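# Thin the fruitlets on a branch, dropping odd-numbered ones

## Task

Starting the count at the branch tip, break off fruitlets number 1, 3, 5 and every other one after that, and make sure every one removed lands on the mat underneath (letting them fall from the branch is fine); the even-numbered fruitlets must stay attached. Striking any fruitlet hard, or clamping one with the maximum grip force, may fail the task, and nothing may count as finished if it stays in place only because the robot is holding it at the end.

## Robot and tools

Robot: a single arm with six joints (waist, shoulder, elbow, wrist pitch, wrist yaw, wrist roll) and a two-finger parallel gripper. The fingers extend along the gripper's +x axis and close along its y axis. The reported end_effector_position is the point midway between the finger pads, roughly 3 to 4 cm short of the fingertips. Joint ranges in rad: waist -3.054 to 3.054, shoulder 0.000 to 3.142, elbow 0.000 to 2.356, wrist pitch -1.571 to 1.571, wrist yaw -1.571 to 1.571, wrist roll -3.142 to 3.142.

Frame: every position and orientation is in the scene frame. Its origin sits on the table surface straight under the arm base; +z is up, and +y lies to the left when facing along +x. The base may lean a little relative to the table, and the printed hand position can be off, more so far from the base.

A row is 8 numbers: x, y, z (metres, an absolute gripper position in the scene frame), then qw, qx, qy, qz (absolute orientation quaternion, w first), then opening. Opening runs from -1 to 1: +1 means fully open (0.088 m), the empty fingers touch near -0.80, and values under that close no further. Going from open to shut needs at least about 0.5 s. To hold the current orientation, resend the wanted quaternion in every row rather than copying a possibly drifted reading.

Tools:
- execute_actions {"actions": [...], "pictures": bool optional}. The list holds at most one item. Empty list: just report the state. An action {"rows": [[8 numbers], ...], "steps": n} gives 1 to 15 rows and up to 15 steps of 1/30 s each (default 15); one row per step, the final row reused if rows run out. A wait {"steps": n}, n up to 300, sends nothing new and returns n steps after the previous result, with time spent replying counted in. A target more than 0.6 m from the last reported position along any gripper axis gets the whole call refused, and nothing is sent.
- move {"target": [8 numbers], "speed": m/s from 0.002 to 0.5, default 0.25; turn rate capped at twice that in rad/s}. Target is one absolute row as above. The gripper follows a straight path lasting 0.5 to 10 s (longer paths halt after 10 s, before arriving), rotating the short way. It does not avoid obstacles, trails the path, may drift and may exceed the speed, especially with the arm almost straight. The opening is commanded when the move begins. The result adds a "move:" line: done (settled near target), or off_target, moving, held, fault, etc., plus distance to target and limits (paced = pose was clipped; held = some steps blocked, after which the arm may lurch faster than the speed).
- wait {"seconds": 0 to 10}: lets the simulation run with no new command.
- zoom_image {"camera": "cam_head_left" or "cam_head_right", "region": [x0, y0, x1, y1]} in pixels of that camera's latest 504x504 image, origin top-left, region no larger than 504 by 504.
- show_instructions {}: displays the scene's reference images.


Control behaviour: each control step, the commanded pose is limited to within 70 mm and 16 degrees of the measured pose, then damped inverse kinematics drives the joints, favouring position over orientation. After an action ends the arm only continues to the last clipped pose, so a distant goal may need several calls; compare the reported pose against the goal. Joint friction can leave the gripper short or slightly tilted, and tiny moves may not happen. The simulation keeps running while the operator thinks; no steps are held back in this setup.

Result lines: the state gives end_effector_position, end_effector_quat_wxyz and linear/angular velocities. Joint positions and Joint velocities list the six joints then the pad gap (m). grip_measured is the measured opening on the command scale; readings may be off by about 1 mm throughout, and read up to about 3 mm (0.061) narrow while squeezing something hard. "pose unreachable" means the clearance check (which treats the base mount as part of the arm) altered or blocked the command; HELD marks the affected steps. "Hand target" is the pose the controller is currently heading to. Joint torques are full drive outputs; External joint torques estimate push-back from contact, friction and carried weight.

Gripping: the fingers settle where grip_measured equals the command (except near +1). To hold, command about 0.07 below grip_measured; a smaller margin grips more gently. Pads give about 34 to 49 N each, possibly much more at first contact, so avoid commanding -1 on a fruitlet.

Things to avoid: fast or deep contact (force grows with speed and how far past contact the target lies); hitting fruitlets; knocking or dropping anything off the table, which fails the task. Contact torque reaching a joint load limit (N m: waist 17.8, shoulder 22, elbow 22, wrist pitch 5.8, wrist yaw 5.78, wrist roll 5.42; carried weight included) stops the arm for 10 s and skips the rest of the call. Long holding heats motors: a MOTOR HOT warning appears from 50 °C, and at 95 °C an OVER-TEMPERATURE FAULT holds the arm and may cut power. Loose objects may occasionally get a brief push. Before finishing, make sure removed fruitlets lie on the mat and the gripper is not holding anything in place.

Each tool is called after "Request:" in YAML: its name, and indented under it one key for each argument.

## Session

Request:
show_instructions:

Request:
execute_actions:
  actions: []

Reference images for this scene: manual page 1, manual page 2, manual page 3, manual page 4.

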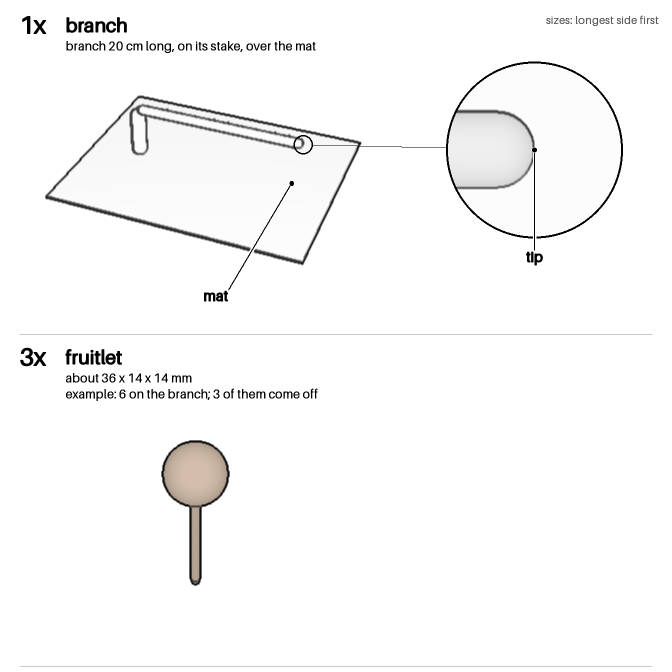

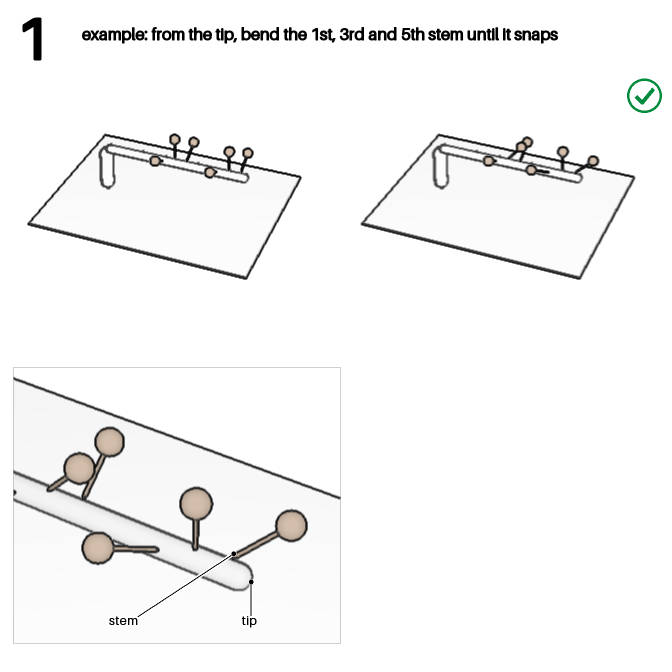

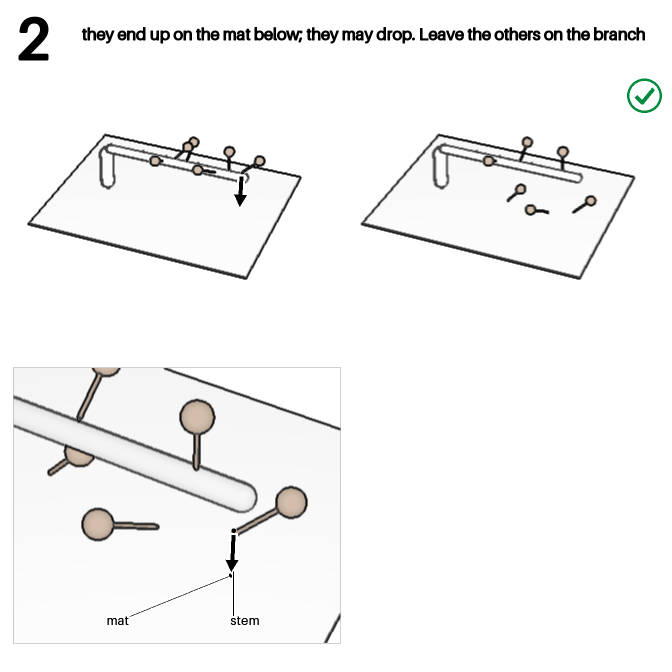

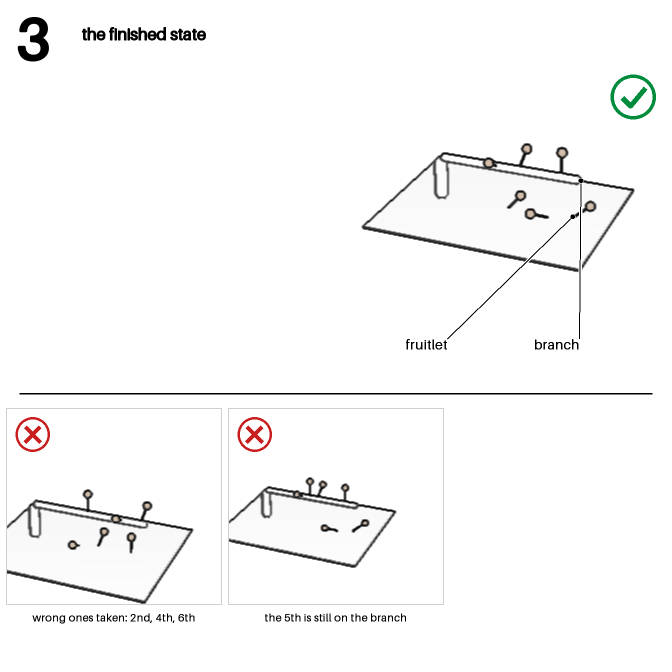

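Scene clock: 0.00 s of 4200.00 s.
end_effector_position=(+0.3632, -0.4747, +0.1269) grip_measured=+0.595 end_effector_quat_wxyz=(+0.541, -0.293, +0.764, -0.195) end_effector_velocity=(+0.002, -0.000, -0.002) end_effector_angular_velocity=(+0.006, -0.015, +0.011)
Joint positions: [-0.429  1.948  1.828 -0.122  1.41  -1.586  0.068]
Joint velocities: [-0.002 -0.002 -0.002 -0.007 -0.022  0.007 -0.   ]
Joint torques (N m, as the arm reports them, + toward a larger angle): no reading
External joint torques (N m, as the arm's controller estimates them; a push from outside toward a larger angle lowers the number): no reading
Motor temperatures (°C, as the motors report them): [23 25 26 25 24 23]
Heat: hottest elbow 26 °C (+0.0 °C/min).
Hand target: +0.363, -0.475, +0.127; +0.541, -0.293, +0.764, -0.195

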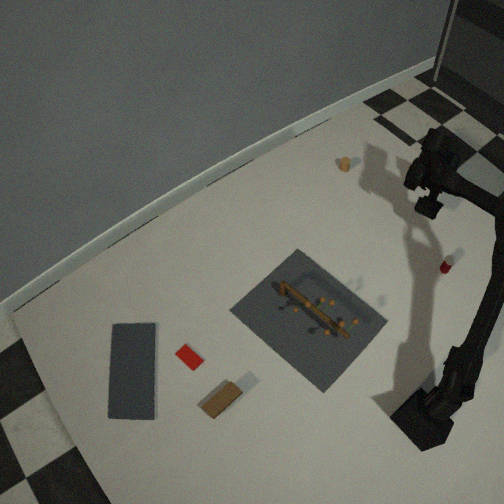

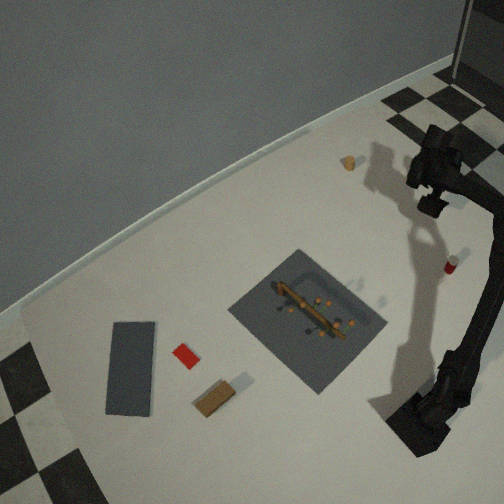

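Request:
zoom_image:
  camera: "cam_head_left"
  region: [270, 270, 370, 350]

Request:
zoom_image:
  camera: "cam_head_right"
  region: [270, 270, 370, 350]

Region (270, 270, 370, 350) of cam_head_left's 504x504 image, scaled by 5.040, with more detail than that image has; it fills the top 403 rows of this view, and the rest is white.

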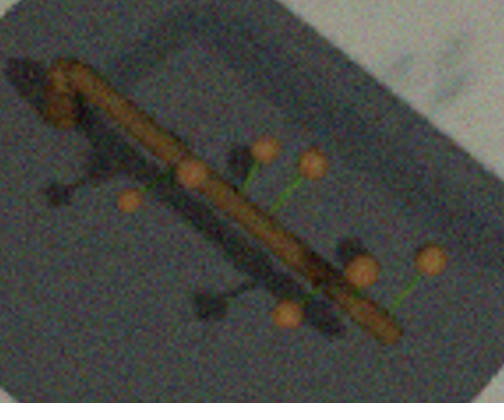

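Region (270, 270, 370, 350) of cam_head_right's 504x504 image, scaled by 5.040, with more detail than that image has; it fills the top 403 rows of this view, and the rest is white.

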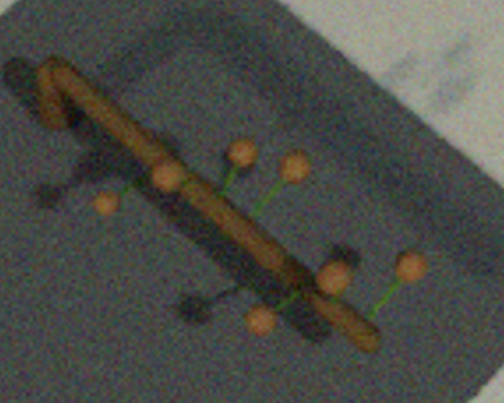

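Request:
move:
  target: [0.27,-0.036,0.128,0.653,-0.271,0.271,0.653,-0.64]

Request:
zoom_image:
  camera: "cam_head_left"
  region: [280, 260, 400, 360]

Request:
zoom_image:
  camera: "cam_head_right"
  region: [280, 260, 400, 360]

Scene clock: 7.13 s of 4200.00 s.
end_effector_position=(+0.2724, -0.0411, +0.1298) grip_measured=-0.637 end_effector_quat_wxyz=(+0.655, -0.277, +0.274, +0.647) end_effector_velocity=(+0.001, +0.003, +0.001) end_effector_angular_velocity=(+0.022, -0.016, +0.012)
Joint positions: [-0.042  1.633  1.    -0.924  0.016 -1.585  0.008]
Joint velocities: [-0.002  0.002 -0.002  0.007 -0.022 -0.022 -0.   ]
Joint torques (N m, as the arm reports them, + toward a larger angle): [ 4.62 -2.8   3.6   0.66 -0.67 -0.08]
External joint torques (N m, as the arm's controller estimates them; a push from outside toward a larger angle lowers the number): [ 0.21  1.21 -0.02  0.47 -0.16 -0.08]
Motor temperatures (°C, as the motors report them): [25 26 27 25 24 23]
Heat: hottest elbow 27 °C (+8.4 °C/min).
Hand target: +0.270, -0.037, +0.129; +0.651, -0.276, +0.272, +0.653
Off the commanded pose: 0.006 m, 1 deg.
move: done

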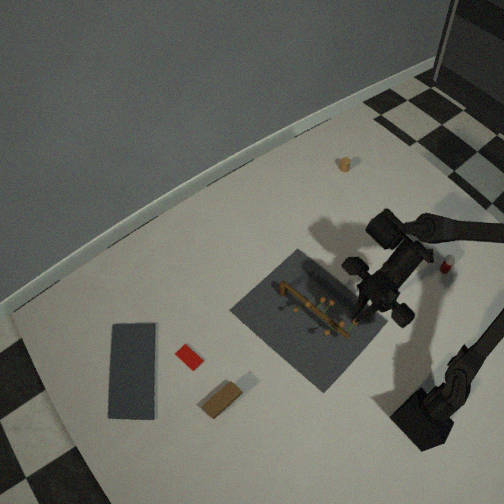

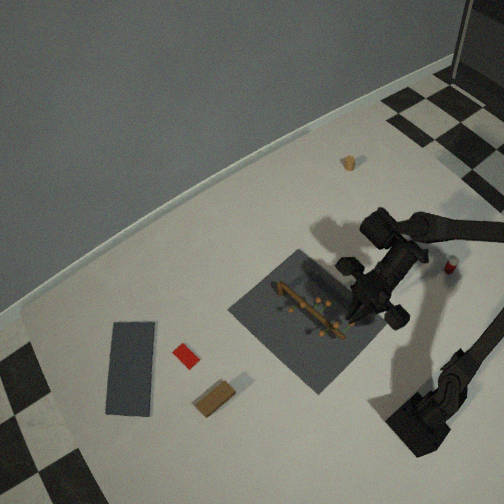

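Region (280, 260, 400, 360) of cam_head_left's 504x504 image, scaled by 4.200, with more detail than that image has.

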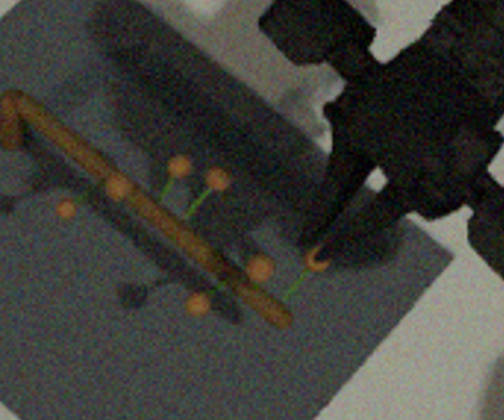

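Region (280, 260, 400, 360) of cam_head_right's 504x504 image, scaled by 4.200, with more detail than that image has.

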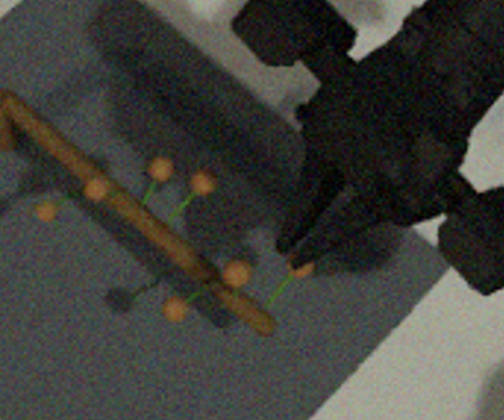

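Request:
move:
  target: [0.271,-0.036,0.085,0.653,-0.271,0.271,0.653,-0.64]
  speed: 0.02

Request:
zoom_image:
  camera: "cam_head_left"
  region: [280, 260, 400, 360]

Request:
zoom_image:
  camera: "cam_head_right"
  region: [280, 260, 400, 360]

Scene clock: 10.83 s of 4200.00 s.
end_effector_position=(+0.2733, -0.0390, +0.0869) grip_measured=-0.637 end_effector_quat_wxyz=(+0.656, -0.274, +0.272, +0.649) end_effector_velocity=(+0.001, +0.002, +0.002) end_effector_angular_velocity=(+0.021, -0.011, -0.003)
Joint positions: [-0.152  1.702  0.936 -0.792  0.006 -1.694  0.008]
Joint velocities: [-0.002 -0.002 -0.002  0.007 -0.022 -0.007 -0.   ]
Joint torques (N m, as the arm reports them, + toward a larger angle): [ 4.27 -3.03  2.96  0.53 -0.64 -0.11]
External joint torques (N m, as the arm's controller estimates them; a push from outside toward a larger angle lowers the number): [-0.3   1.33 -0.08  0.48 -0.12 -0.12]
Motor temperatures (°C, as the motors report them): [25 26 27 25 24 23]
Heat: hottest elbow 27 °C (+5.5 °C/min).
Hand target: +0.271, -0.036, +0.085; +0.653, -0.271, +0.271, +0.654
Off the commanded pose: 0.004 m, 1 deg.
move: done

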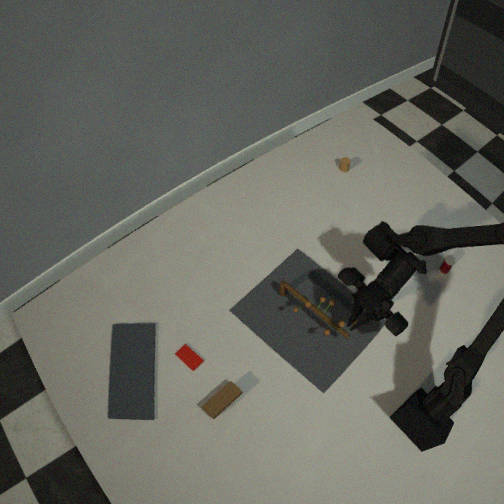

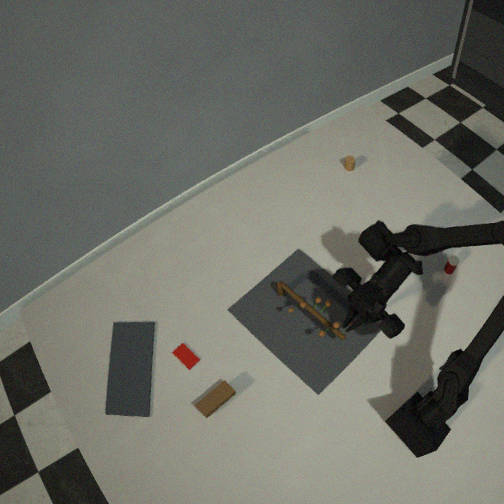

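Region (280, 260, 400, 360) of cam_head_left's 504x504 image, scaled by 4.200, with more detail than that image has.

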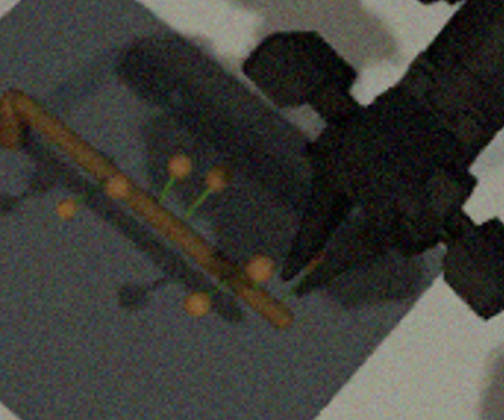

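Region (280, 260, 400, 360) of cam_head_right's 504x504 image, scaled by 4.200, with more detail than that image has.

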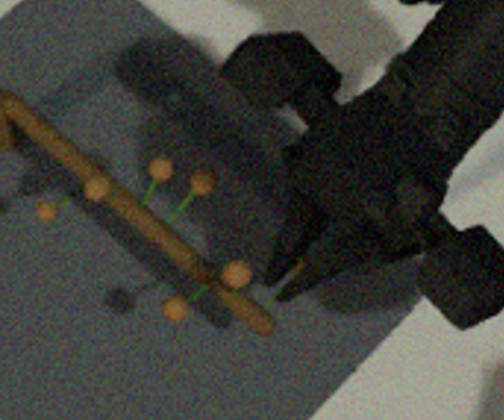

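Request:
move:
  target: [0.27,-0.038,0.072,0.653,-0.271,0.271,0.653,-0.64]
  speed: 0.02

Request:
zoom_image:
  camera: "cam_head_left"
  region: [280, 260, 400, 360]

Request:
zoom_image:
  camera: "cam_head_right"
  region: [280, 260, 400, 360]

Scene clock: 12.83 s of 4200.00 s.
end_effector_position=(+0.2724, -0.0410, +0.0739) grip_measured=-0.637 end_effector_quat_wxyz=(+0.656, -0.274, +0.272, +0.648) end_effector_velocity=(+0.003, -0.002, -0.003) end_effector_angular_velocity=(-0.010, -0.011, -0.011)
Joint positions: [-0.191  1.721  0.922 -0.759  0.006 -1.733  0.008]
Joint velocities: [-0.007  0.002 -0.002  0.022  0.007 -0.007 -0.   ]
Joint torques (N m, as the arm reports them, + toward a larger angle): [ 4.32 -3.12  2.81  0.46 -0.64 -0.08]
External joint torques (N m, as the arm's controller estimates them; a push from outside toward a larger angle lowers the number): [-0.19  1.28 -0.03  0.45 -0.14 -0.08]
Motor temperatures (°C, as the motors report them): [25 26 27 25 24 23]
Heat: hottest elbow 27 °C (+4.7 °C/min).
Hand target: +0.270, -0.038, +0.072; +0.653, -0.271, +0.271, +0.653
Off the commanded pose: 0.004 m, 1 deg.
move: done

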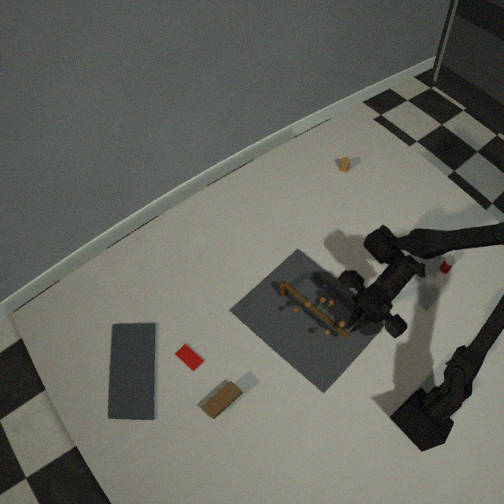

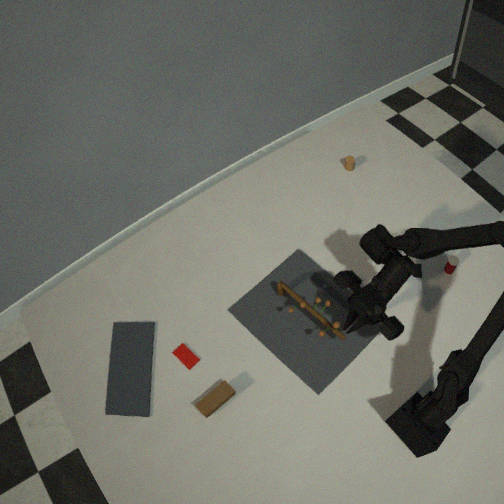

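Region (280, 260, 400, 360) of cam_head_left's 504x504 image, scaled by 4.200, with more detail than that image has.

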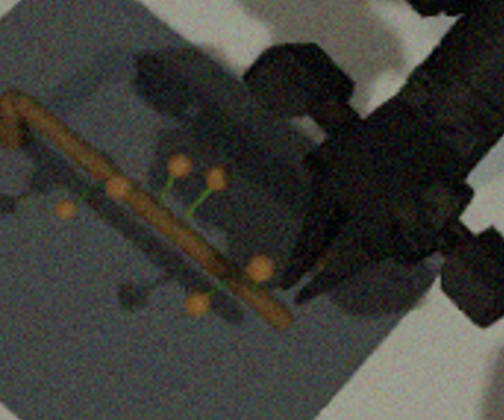

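Region (280, 260, 400, 360) of cam_head_right's 504x504 image, scaled by 4.200, with more detail than that image has.

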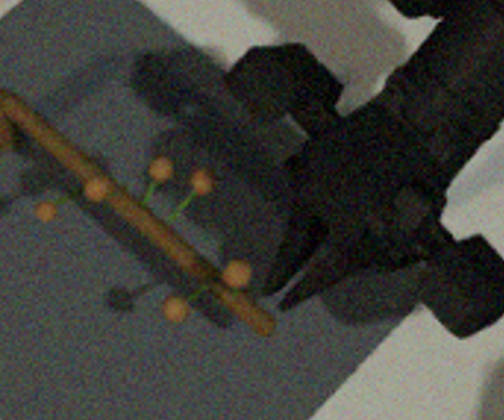

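Request:
move:
  target: [0.29,-0.06,0.14,0.653,-0.271,0.271,0.653,-0.64]
  speed: 0.15

Request:
move:
  target: [0.381,-0.03,0.135,0.331,-0.462,0.191,0.8,-0.64]
  speed: 0.15

Request:
zoom_image:
  camera: "cam_head_left"
  region: [270, 250, 390, 350]

Request:
zoom_image:
  camera: "cam_head_right"
  region: [270, 250, 390, 350]

Scene clock: 15.60 s of 4200.00 s.
end_effector_position=(+0.2877, -0.0585, +0.1362) grip_measured=-0.637 end_effector_quat_wxyz=(+0.649, -0.270, +0.274, +0.656) end_effector_velocity=(-0.002, -0.000, +0.003) end_effector_angular_velocity=(+0.008, +0.012, +0.005)
Joint positions: [-0.074  1.687  1.13  -1.024  0.006 -1.615  0.008]
Joint velocities: [ 0.002 -0.002  0.007 -0.022 -0.007  0.007 -0.   ]
Joint torques (N m, as the arm reports them, + toward a larger angle): [ 4.96 -4.24  5.94  0.19 -0.6   0.12]
External joint torques (N m, as the arm's controller estimates them; a push from outside toward a larger angle lowers the number): [ 0.15  0.19  2.33  0.07 -0.09  0.11]
Motor temperatures (°C, as the motors report them): [25 26 27 25 24 23]
Heat: hottest elbow 27 °C (+3.8 °C/min).
Hand target: +0.290, -0.060, +0.140; +0.653, -0.271, +0.271, +0.653
Off the commanded pose: 0.005 m, 1 deg.
move: done

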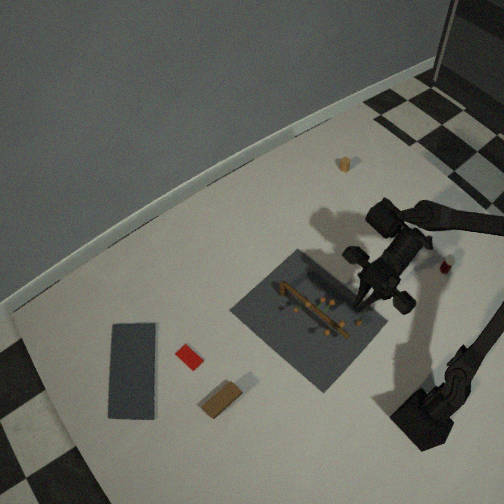

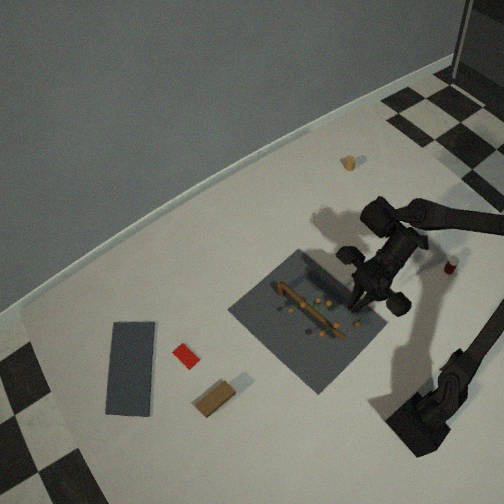

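Scene clock: 18.67 s of 4200.00 s.
end_effector_position=(+0.3792, -0.0315, +0.1347) grip_measured=-0.637 end_effector_quat_wxyz=(+0.340, -0.465, +0.190, +0.795) end_effector_velocity=(+0.001, -0.003, +0.001) end_effector_angular_velocity=(+0.001, -0.011, +0.017)
Joint positions: [ 0.106  2.386  1.977 -1.574  0.314 -2.008  0.008]
Joint velocities: [-0.002 -0.002  0.007 -0.007  0.007 -0.022  0.   ]
Joint torques (N m, as the arm reports them, + toward a larger angle): [ 7.75 -4.97  5.77 -0.19 -0.17 -0.06]
External joint torques (N m, as the arm's controller estimates them; a push from outside toward a larger angle lowers the number): [ 0.21  1.75  2.26 -0.05  0.18 -0.07]
Motor temperatures (°C, as the motors report them): [26 26 27 25 24 23]
Heat: hottest elbow 27 °C (+3.2 °C/min).
Hand target: +0.381, -0.030, +0.134; +0.336, -0.468, +0.189, +0.796
Off the commanded pose: 0.002 m, 1 deg.
joint sent to its limit — the command would take joint 4 (wrist pitch) past its lower limit, so that joint was sent only as far as its limit.
move: done

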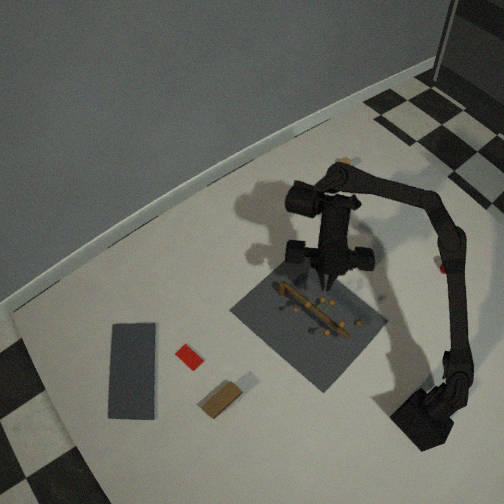

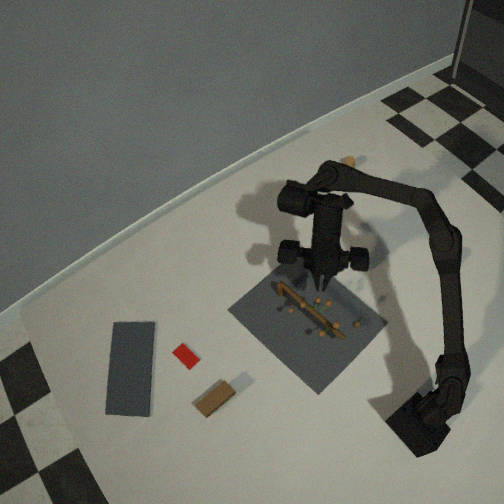

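Region (270, 250, 390, 350) of cam_head_left's 504x504 image, scaled by 4.200, with more detail than that image has.

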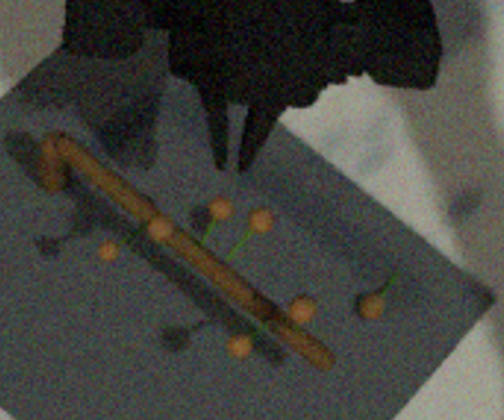

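Region (270, 250, 390, 350) of cam_head_right's 504x504 image, scaled by 4.200, with more detail than that image has.

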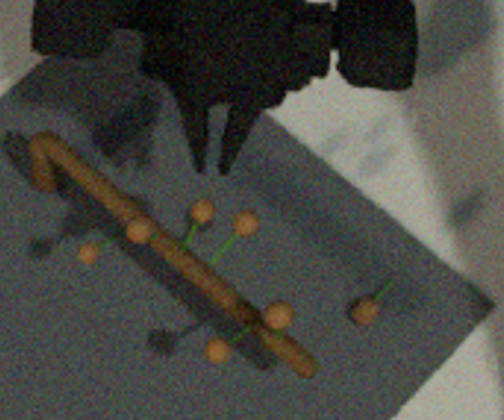

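Request:
move:
  target: [0.378,-0.024,0.114,0.331,-0.462,0.191,0.8,-0.64]
  speed: 0.03

Request:
zoom_image:
  camera: "cam_head_left"
  region: [270, 250, 390, 350]

Request:
zoom_image:
  camera: "cam_head_right"
  region: [270, 250, 390, 350]

Scene clock: 21.00 s of 4200.00 s.
end_effector_position=(+0.3798, -0.0266, +0.1177) grip_measured=-0.637 end_effector_quat_wxyz=(+0.338, -0.463, +0.191, +0.797) end_effector_velocity=(-0.004, -0.004, +0.000) end_effector_angular_velocity=(-0.007, +0.012, +0.022)
Joint positions: [ 0.085  2.402  1.942 -1.523  0.321 -2.024  0.008]
Joint velocities: [-0.002 -0.002 -0.002 -0.022  0.007 -0.007  0.   ]
Joint torques (N m, as the arm reports them, + toward a larger angle): [ 7.42 -5.1   3.5   0.21 -0.17 -0.06]
External joint torques (N m, as the arm's controller estimates them; a push from outside toward a larger angle lowers the number): [-0.14  1.87  0.01  0.42  0.17 -0.06]
Motor temperatures (°C, as the motors report them): [27 26 27 25 24 23]
Heat: hottest waist 27 °C (+2.9 °C/min).
Hand target: +0.378, -0.024, +0.114; +0.331, -0.462, +0.191, +0.800
Off the commanded pose: 0.005 m, 1 deg.
move: done

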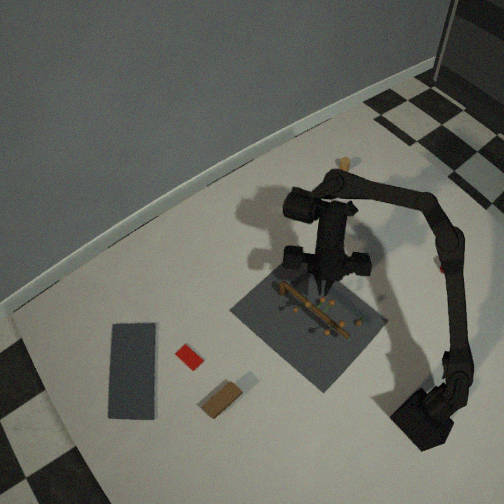

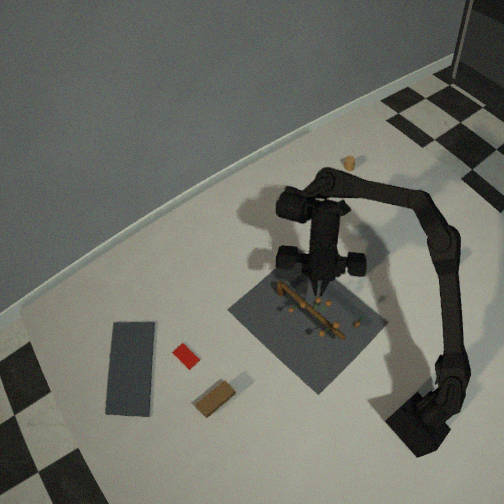

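Region (270, 250, 390, 350) of cam_head_left's 504x504 image, scaled by 4.200, with more detail than that image has.

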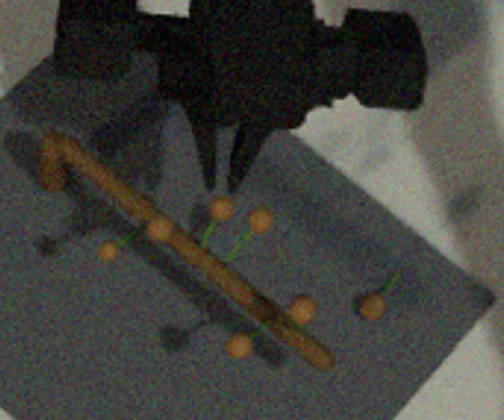

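Region (270, 250, 390, 350) of cam_head_right's 504x504 image, scaled by 4.200, with more detail than that image has.

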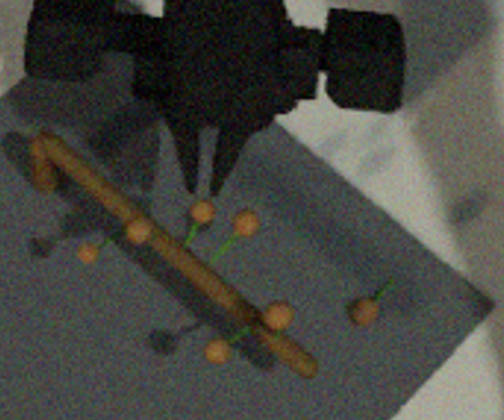

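Aligned. Push diagonally.

Request:
move:
  target: [0.367,-0.008,0.110,0.331,-0.462,0.191,0.8,-0.64]
  speed: 0.015

Request:
zoom_image:
  camera: "cam_head_left"
  region: [270, 250, 390, 350]

Request:
zoom_image:
  camera: "cam_head_right"
  region: [270, 250, 390, 350]

Scene clock: 23.53 s of 4200.00 s.
end_effector_position=(+0.3682, -0.0088, +0.1076) grip_measured=-0.637 end_effector_quat_wxyz=(+0.329, -0.462, +0.193, +0.801) end_effector_velocity=(-0.003, -0.001, +0.001) end_effector_angular_velocity=(+0.008, +0.007, +0.008)
Joint positions: [ 0.104  2.397  1.843 -1.453  0.321 -2.007  0.008]
Joint velocities: [-0.002 -0.007 -0.007 -0.007 -0.007 -0.007 -0.   ]
Joint torques (N m, as the arm reports them, + toward a larger angle): [ 7.72 -6.67  3.34  0.21 -0.48  0.08]
External joint torques (N m, as the arm's controller estimates them; a push from outside toward a larger angle lowers the number): [ 0.29  0.2  -0.12  0.43 -0.14  0.08]
Motor temperatures (°C, as the motors report them): [28 27 27 25 24 23]
Heat: hottest waist 28 °C (+5.1 °C/min).
Hand target: +0.367, -0.008, +0.110; +0.331, -0.462, +0.191, +0.800
Off the commanded pose: 0.003 m, 0 deg.
move: done

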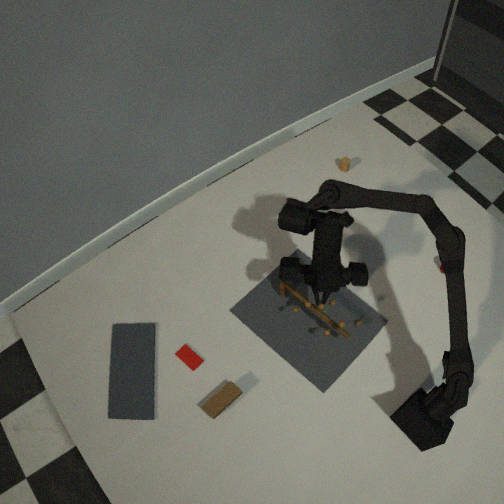

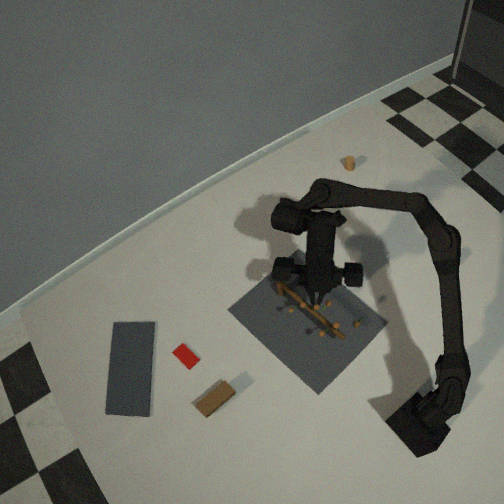

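Region (270, 250, 390, 350) of cam_head_left's 504x504 image, scaled by 4.200, with more detail than that image has.

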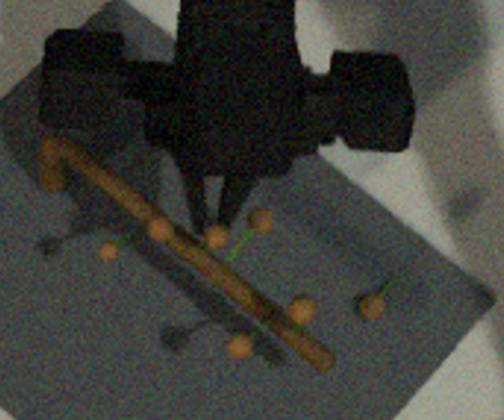

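Region (270, 250, 390, 350) of cam_head_right's 504x504 image, scaled by 4.200, with more detail than that image has.

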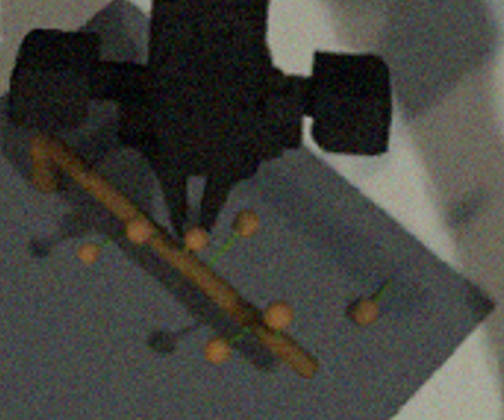

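Request:
move:
  target: [0.361,0.001,0.113,0.331,-0.462,0.191,0.8,-0.64]
  speed: 0.015

Request:
zoom_image:
  camera: "cam_head_left"
  region: [270, 250, 390, 350]

Request:
zoom_image:
  camera: "cam_head_right"
  region: [270, 250, 390, 350]

Scene clock: 25.50 s of 4200.00 s.
end_effector_position=(+0.3618, +0.0015, +0.1095) grip_measured=-0.637 end_effector_quat_wxyz=(+0.327, -0.461, +0.193, +0.802) end_effector_velocity=(-0.003, -0.002, -0.001) end_effector_angular_velocity=(-0.006, +0.005, +0.015)
Joint positions: [ 0.127  2.391  1.804 -1.432  0.313 -1.986  0.008]
Joint velocities: [-0.002 -0.002 -0.007 -0.007  0.007 -0.007 -0.   ]
Joint torques (N m, as the arm reports them, + toward a larger angle): [ 7.51 -6.99  3.56  0.22 -0.5   0.11]
External joint torques (N m, as the arm's controller estimates them; a push from outside toward a larger angle lowers the number): [ 0.23 -0.27  0.08  0.4  -0.16  0.1 ]
Motor temperatures (°C, as the motors report them): [28 27 27 25 24 23]
Heat: hottest waist 28 °C (+4.7 °C/min).
Hand target: +0.361, +0.001, +0.113; +0.331, -0.462, +0.191, +0.800
Off the commanded pose: 0.004 m, 1 deg.
move: done

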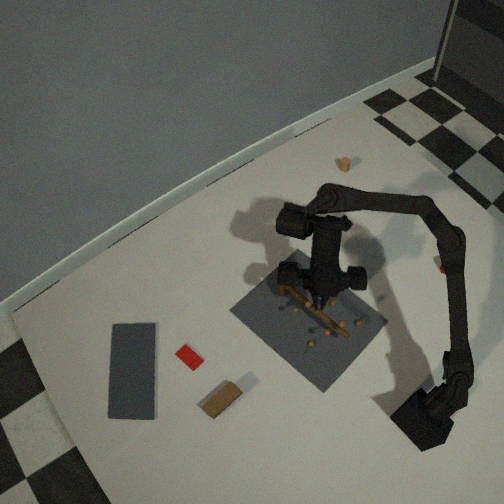

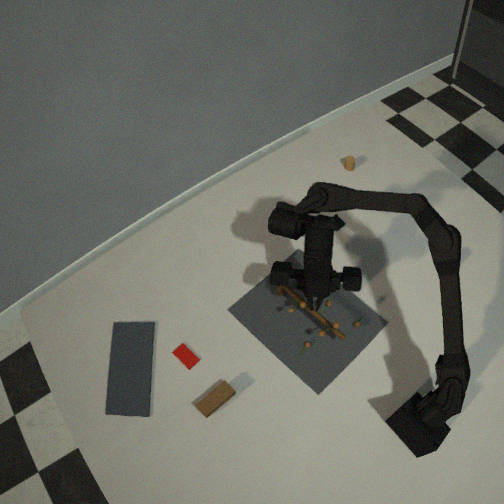

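Region (270, 250, 390, 350) of cam_head_left's 504x504 image, scaled by 4.200, with more detail than that image has.

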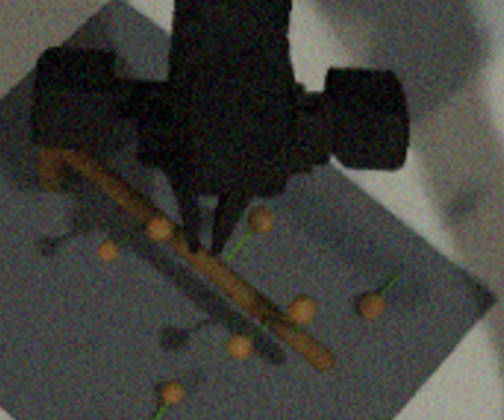

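Region (270, 250, 390, 350) of cam_head_right's 504x504 image, scaled by 4.200, with more detail than that image has.

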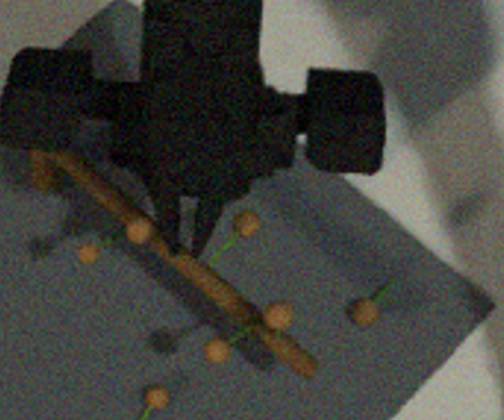

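Request:
move:
  target: [0.368,0.0,0.14,0.331,-0.462,0.191,0.8,-0.64]
  speed: 0.08

Request:
move:
  target: [0.397,0.037,0.13,0.331,-0.462,0.191,0.8,-0.64]
  speed: 0.08

Request:
zoom_image:
  camera: "cam_head_left"
  region: [250, 250, 370, 350]

Request:
zoom_image:
  camera: "cam_head_right"
  region: [250, 250, 370, 350]

Scene clock: 27.40 s of 4200.00 s.
end_effector_position=(+0.3669, -0.0022, +0.1388) grip_measured=-0.637 end_effector_quat_wxyz=(+0.330, -0.463, +0.192, +0.800) end_effector_velocity=(+0.001, -0.003, -0.002) end_effector_angular_velocity=(-0.004, +0.001, +0.004)
Joint positions: [ 0.167  2.391  1.902 -1.533  0.296 -1.948  0.008]
Joint velocities: [-0.007  0.002  0.007 -0.007  0.007 -0.007 -0.   ]
Joint torques (N m, as the arm reports them, + toward a larger angle): [ 7.55 -5.16  6.01 -0.16 -0.48  0.06]
External joint torques (N m, as the arm's controller estimates them; a push from outside toward a larger angle lowers the number): [ 0.23  1.55  2.41  0.   -0.14  0.06]
Motor temperatures (°C, as the motors report them): [29 27 27 25 24 23]
Heat: hottest waist 29 °C (+6.6 °C/min).
Hand target: +0.368, +0.000, +0.140; +0.331, -0.462, +0.191, +0.800
Off the commanded pose: 0.003 m, 0 deg.
move: done

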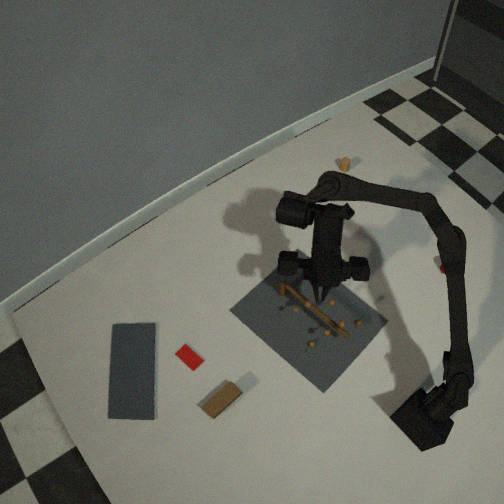

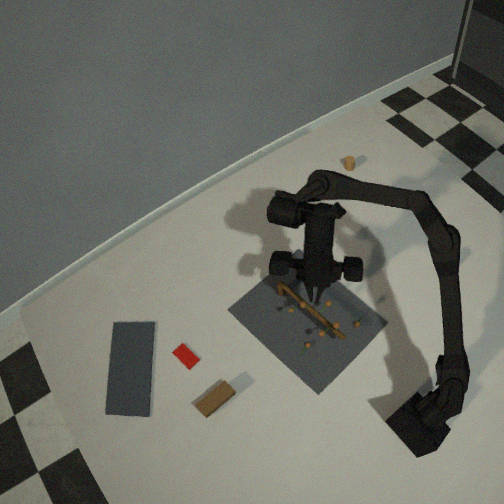

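Scene clock: 28.37 s of 4200.00 s.
end_effector_position=(+0.3963, +0.0338, +0.1295) grip_measured=-0.637 end_effector_quat_wxyz=(+0.332, -0.464, +0.192, +0.799) end_effector_velocity=(+0.002, -0.003, +0.004) end_effector_angular_velocity=(+0.010, +0.001, +0.002)
Joint positions: [ 0.194  2.581  2.124 -1.569  0.284 -1.922  0.008]
Joint velocities: [-0.002  0.002  0.027 -0.022 -0.007 -0.007 -0.   ]
Joint torques (N m, as the arm reports them, + toward a larger angle): [ 8.16 -5.4   5.95 -0.11 -0.5   0.08]
External joint torques (N m, as the arm's controller estimates them; a push from outside toward a larger angle lowers the number): [ 0.2   1.95  2.35  0.02 -0.15  0.07]
Motor temperatures (°C, as the motors report them): [29 27 27 25 24 23]
Heat: hottest waist 29 °C (+6.3 °C/min).
Hand target: +0.397, +0.037, +0.130; +0.331, -0.462, +0.191, +0.800
Off the commanded pose: 0.003 m, 0 deg.
move: done

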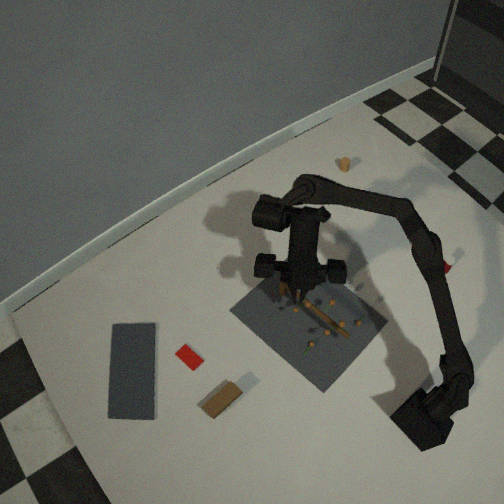

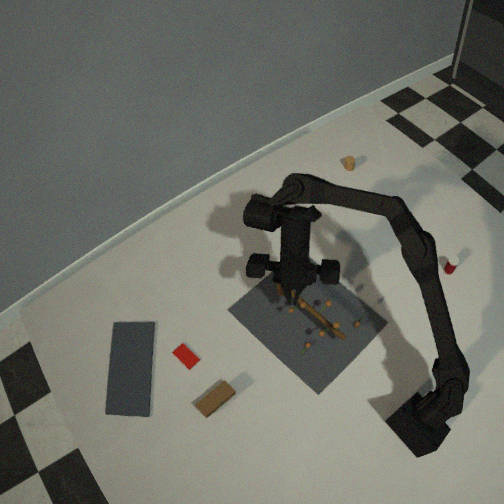

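Region (250, 250, 370, 350) of cam_head_left's 504x504 image, scaled by 4.200, with more detail than that image has.

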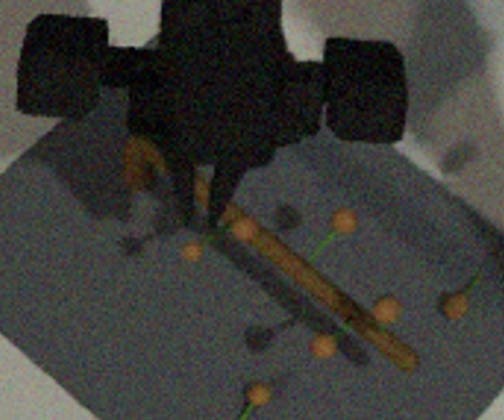

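Region (250, 250, 370, 350) of cam_head_right's 504x504 image, scaled by 4.200, with more detail than that image has.

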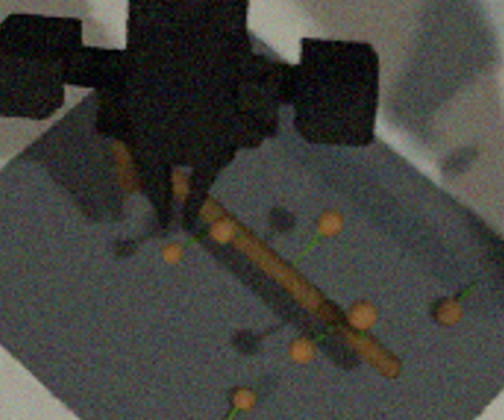

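Request:
move:
  target: [0.394,0.041,0.097,0.331,-0.462,0.191,0.8,-0.64]
  speed: 0.02

Request:
zoom_image:
  camera: "cam_head_left"
  region: [250, 250, 370, 350]

Request:
zoom_image:
  camera: "cam_head_right"
  region: [250, 250, 370, 350]

Scene clock: 31.37 s of 4200.00 s.
end_effector_position=(+0.3964, +0.0385, +0.1009) grip_measured=-0.637 end_effector_quat_wxyz=(+0.338, -0.463, +0.190, +0.797) end_effector_velocity=(-0.001, -0.001, -0.002) end_effector_angular_velocity=(+0.013, +0.005, +0.018)
Joint positions: [ 0.155  2.581  2.035 -1.458  0.292 -1.958  0.008]
Joint velocities: [-0.007  0.002  0.002 -0.007 -0.007 -0.022 -0.   ]
Joint torques (N m, as the arm reports them, + toward a larger angle): [ 7.84 -5.63  3.53  0.27 -0.19 -0.09]
External joint torques (N m, as the arm's controller estimates them; a push from outside toward a larger angle lowers the number): [-0.11  1.86 -0.06  0.41  0.17 -0.09]
Motor temperatures (°C, as the motors report them): [30 28 27 25 24 23]
Heat: hottest waist 30 °C (+7.7 °C/min).
Hand target: +0.394, +0.041, +0.097; +0.331, -0.462, +0.191, +0.800
Off the commanded pose: 0.005 m, 1 deg.
move: done

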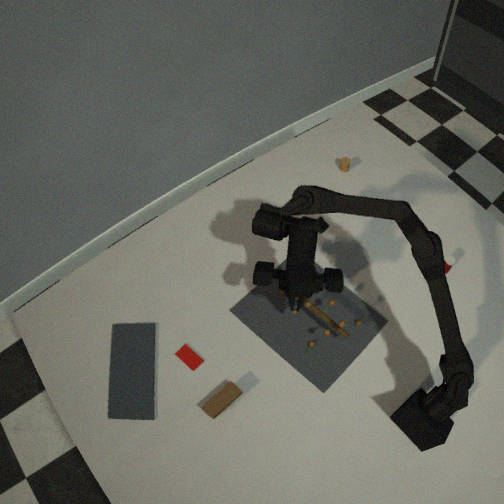

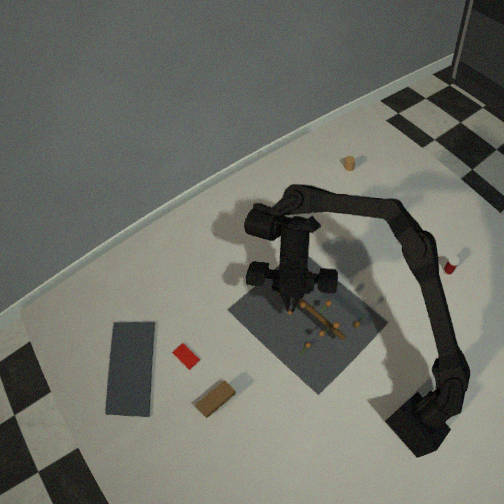

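Region (250, 250, 370, 350) of cam_head_left's 504x504 image, scaled by 4.200, with more detail than that image has.

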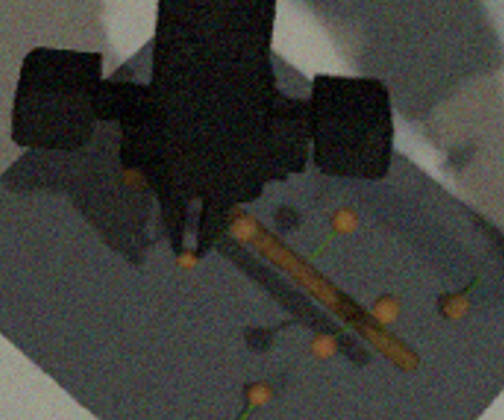

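Region (250, 250, 370, 350) of cam_head_right's 504x504 image, scaled by 4.200, with more detail than that image has.

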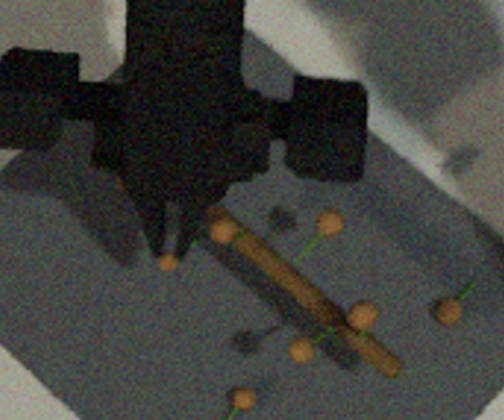

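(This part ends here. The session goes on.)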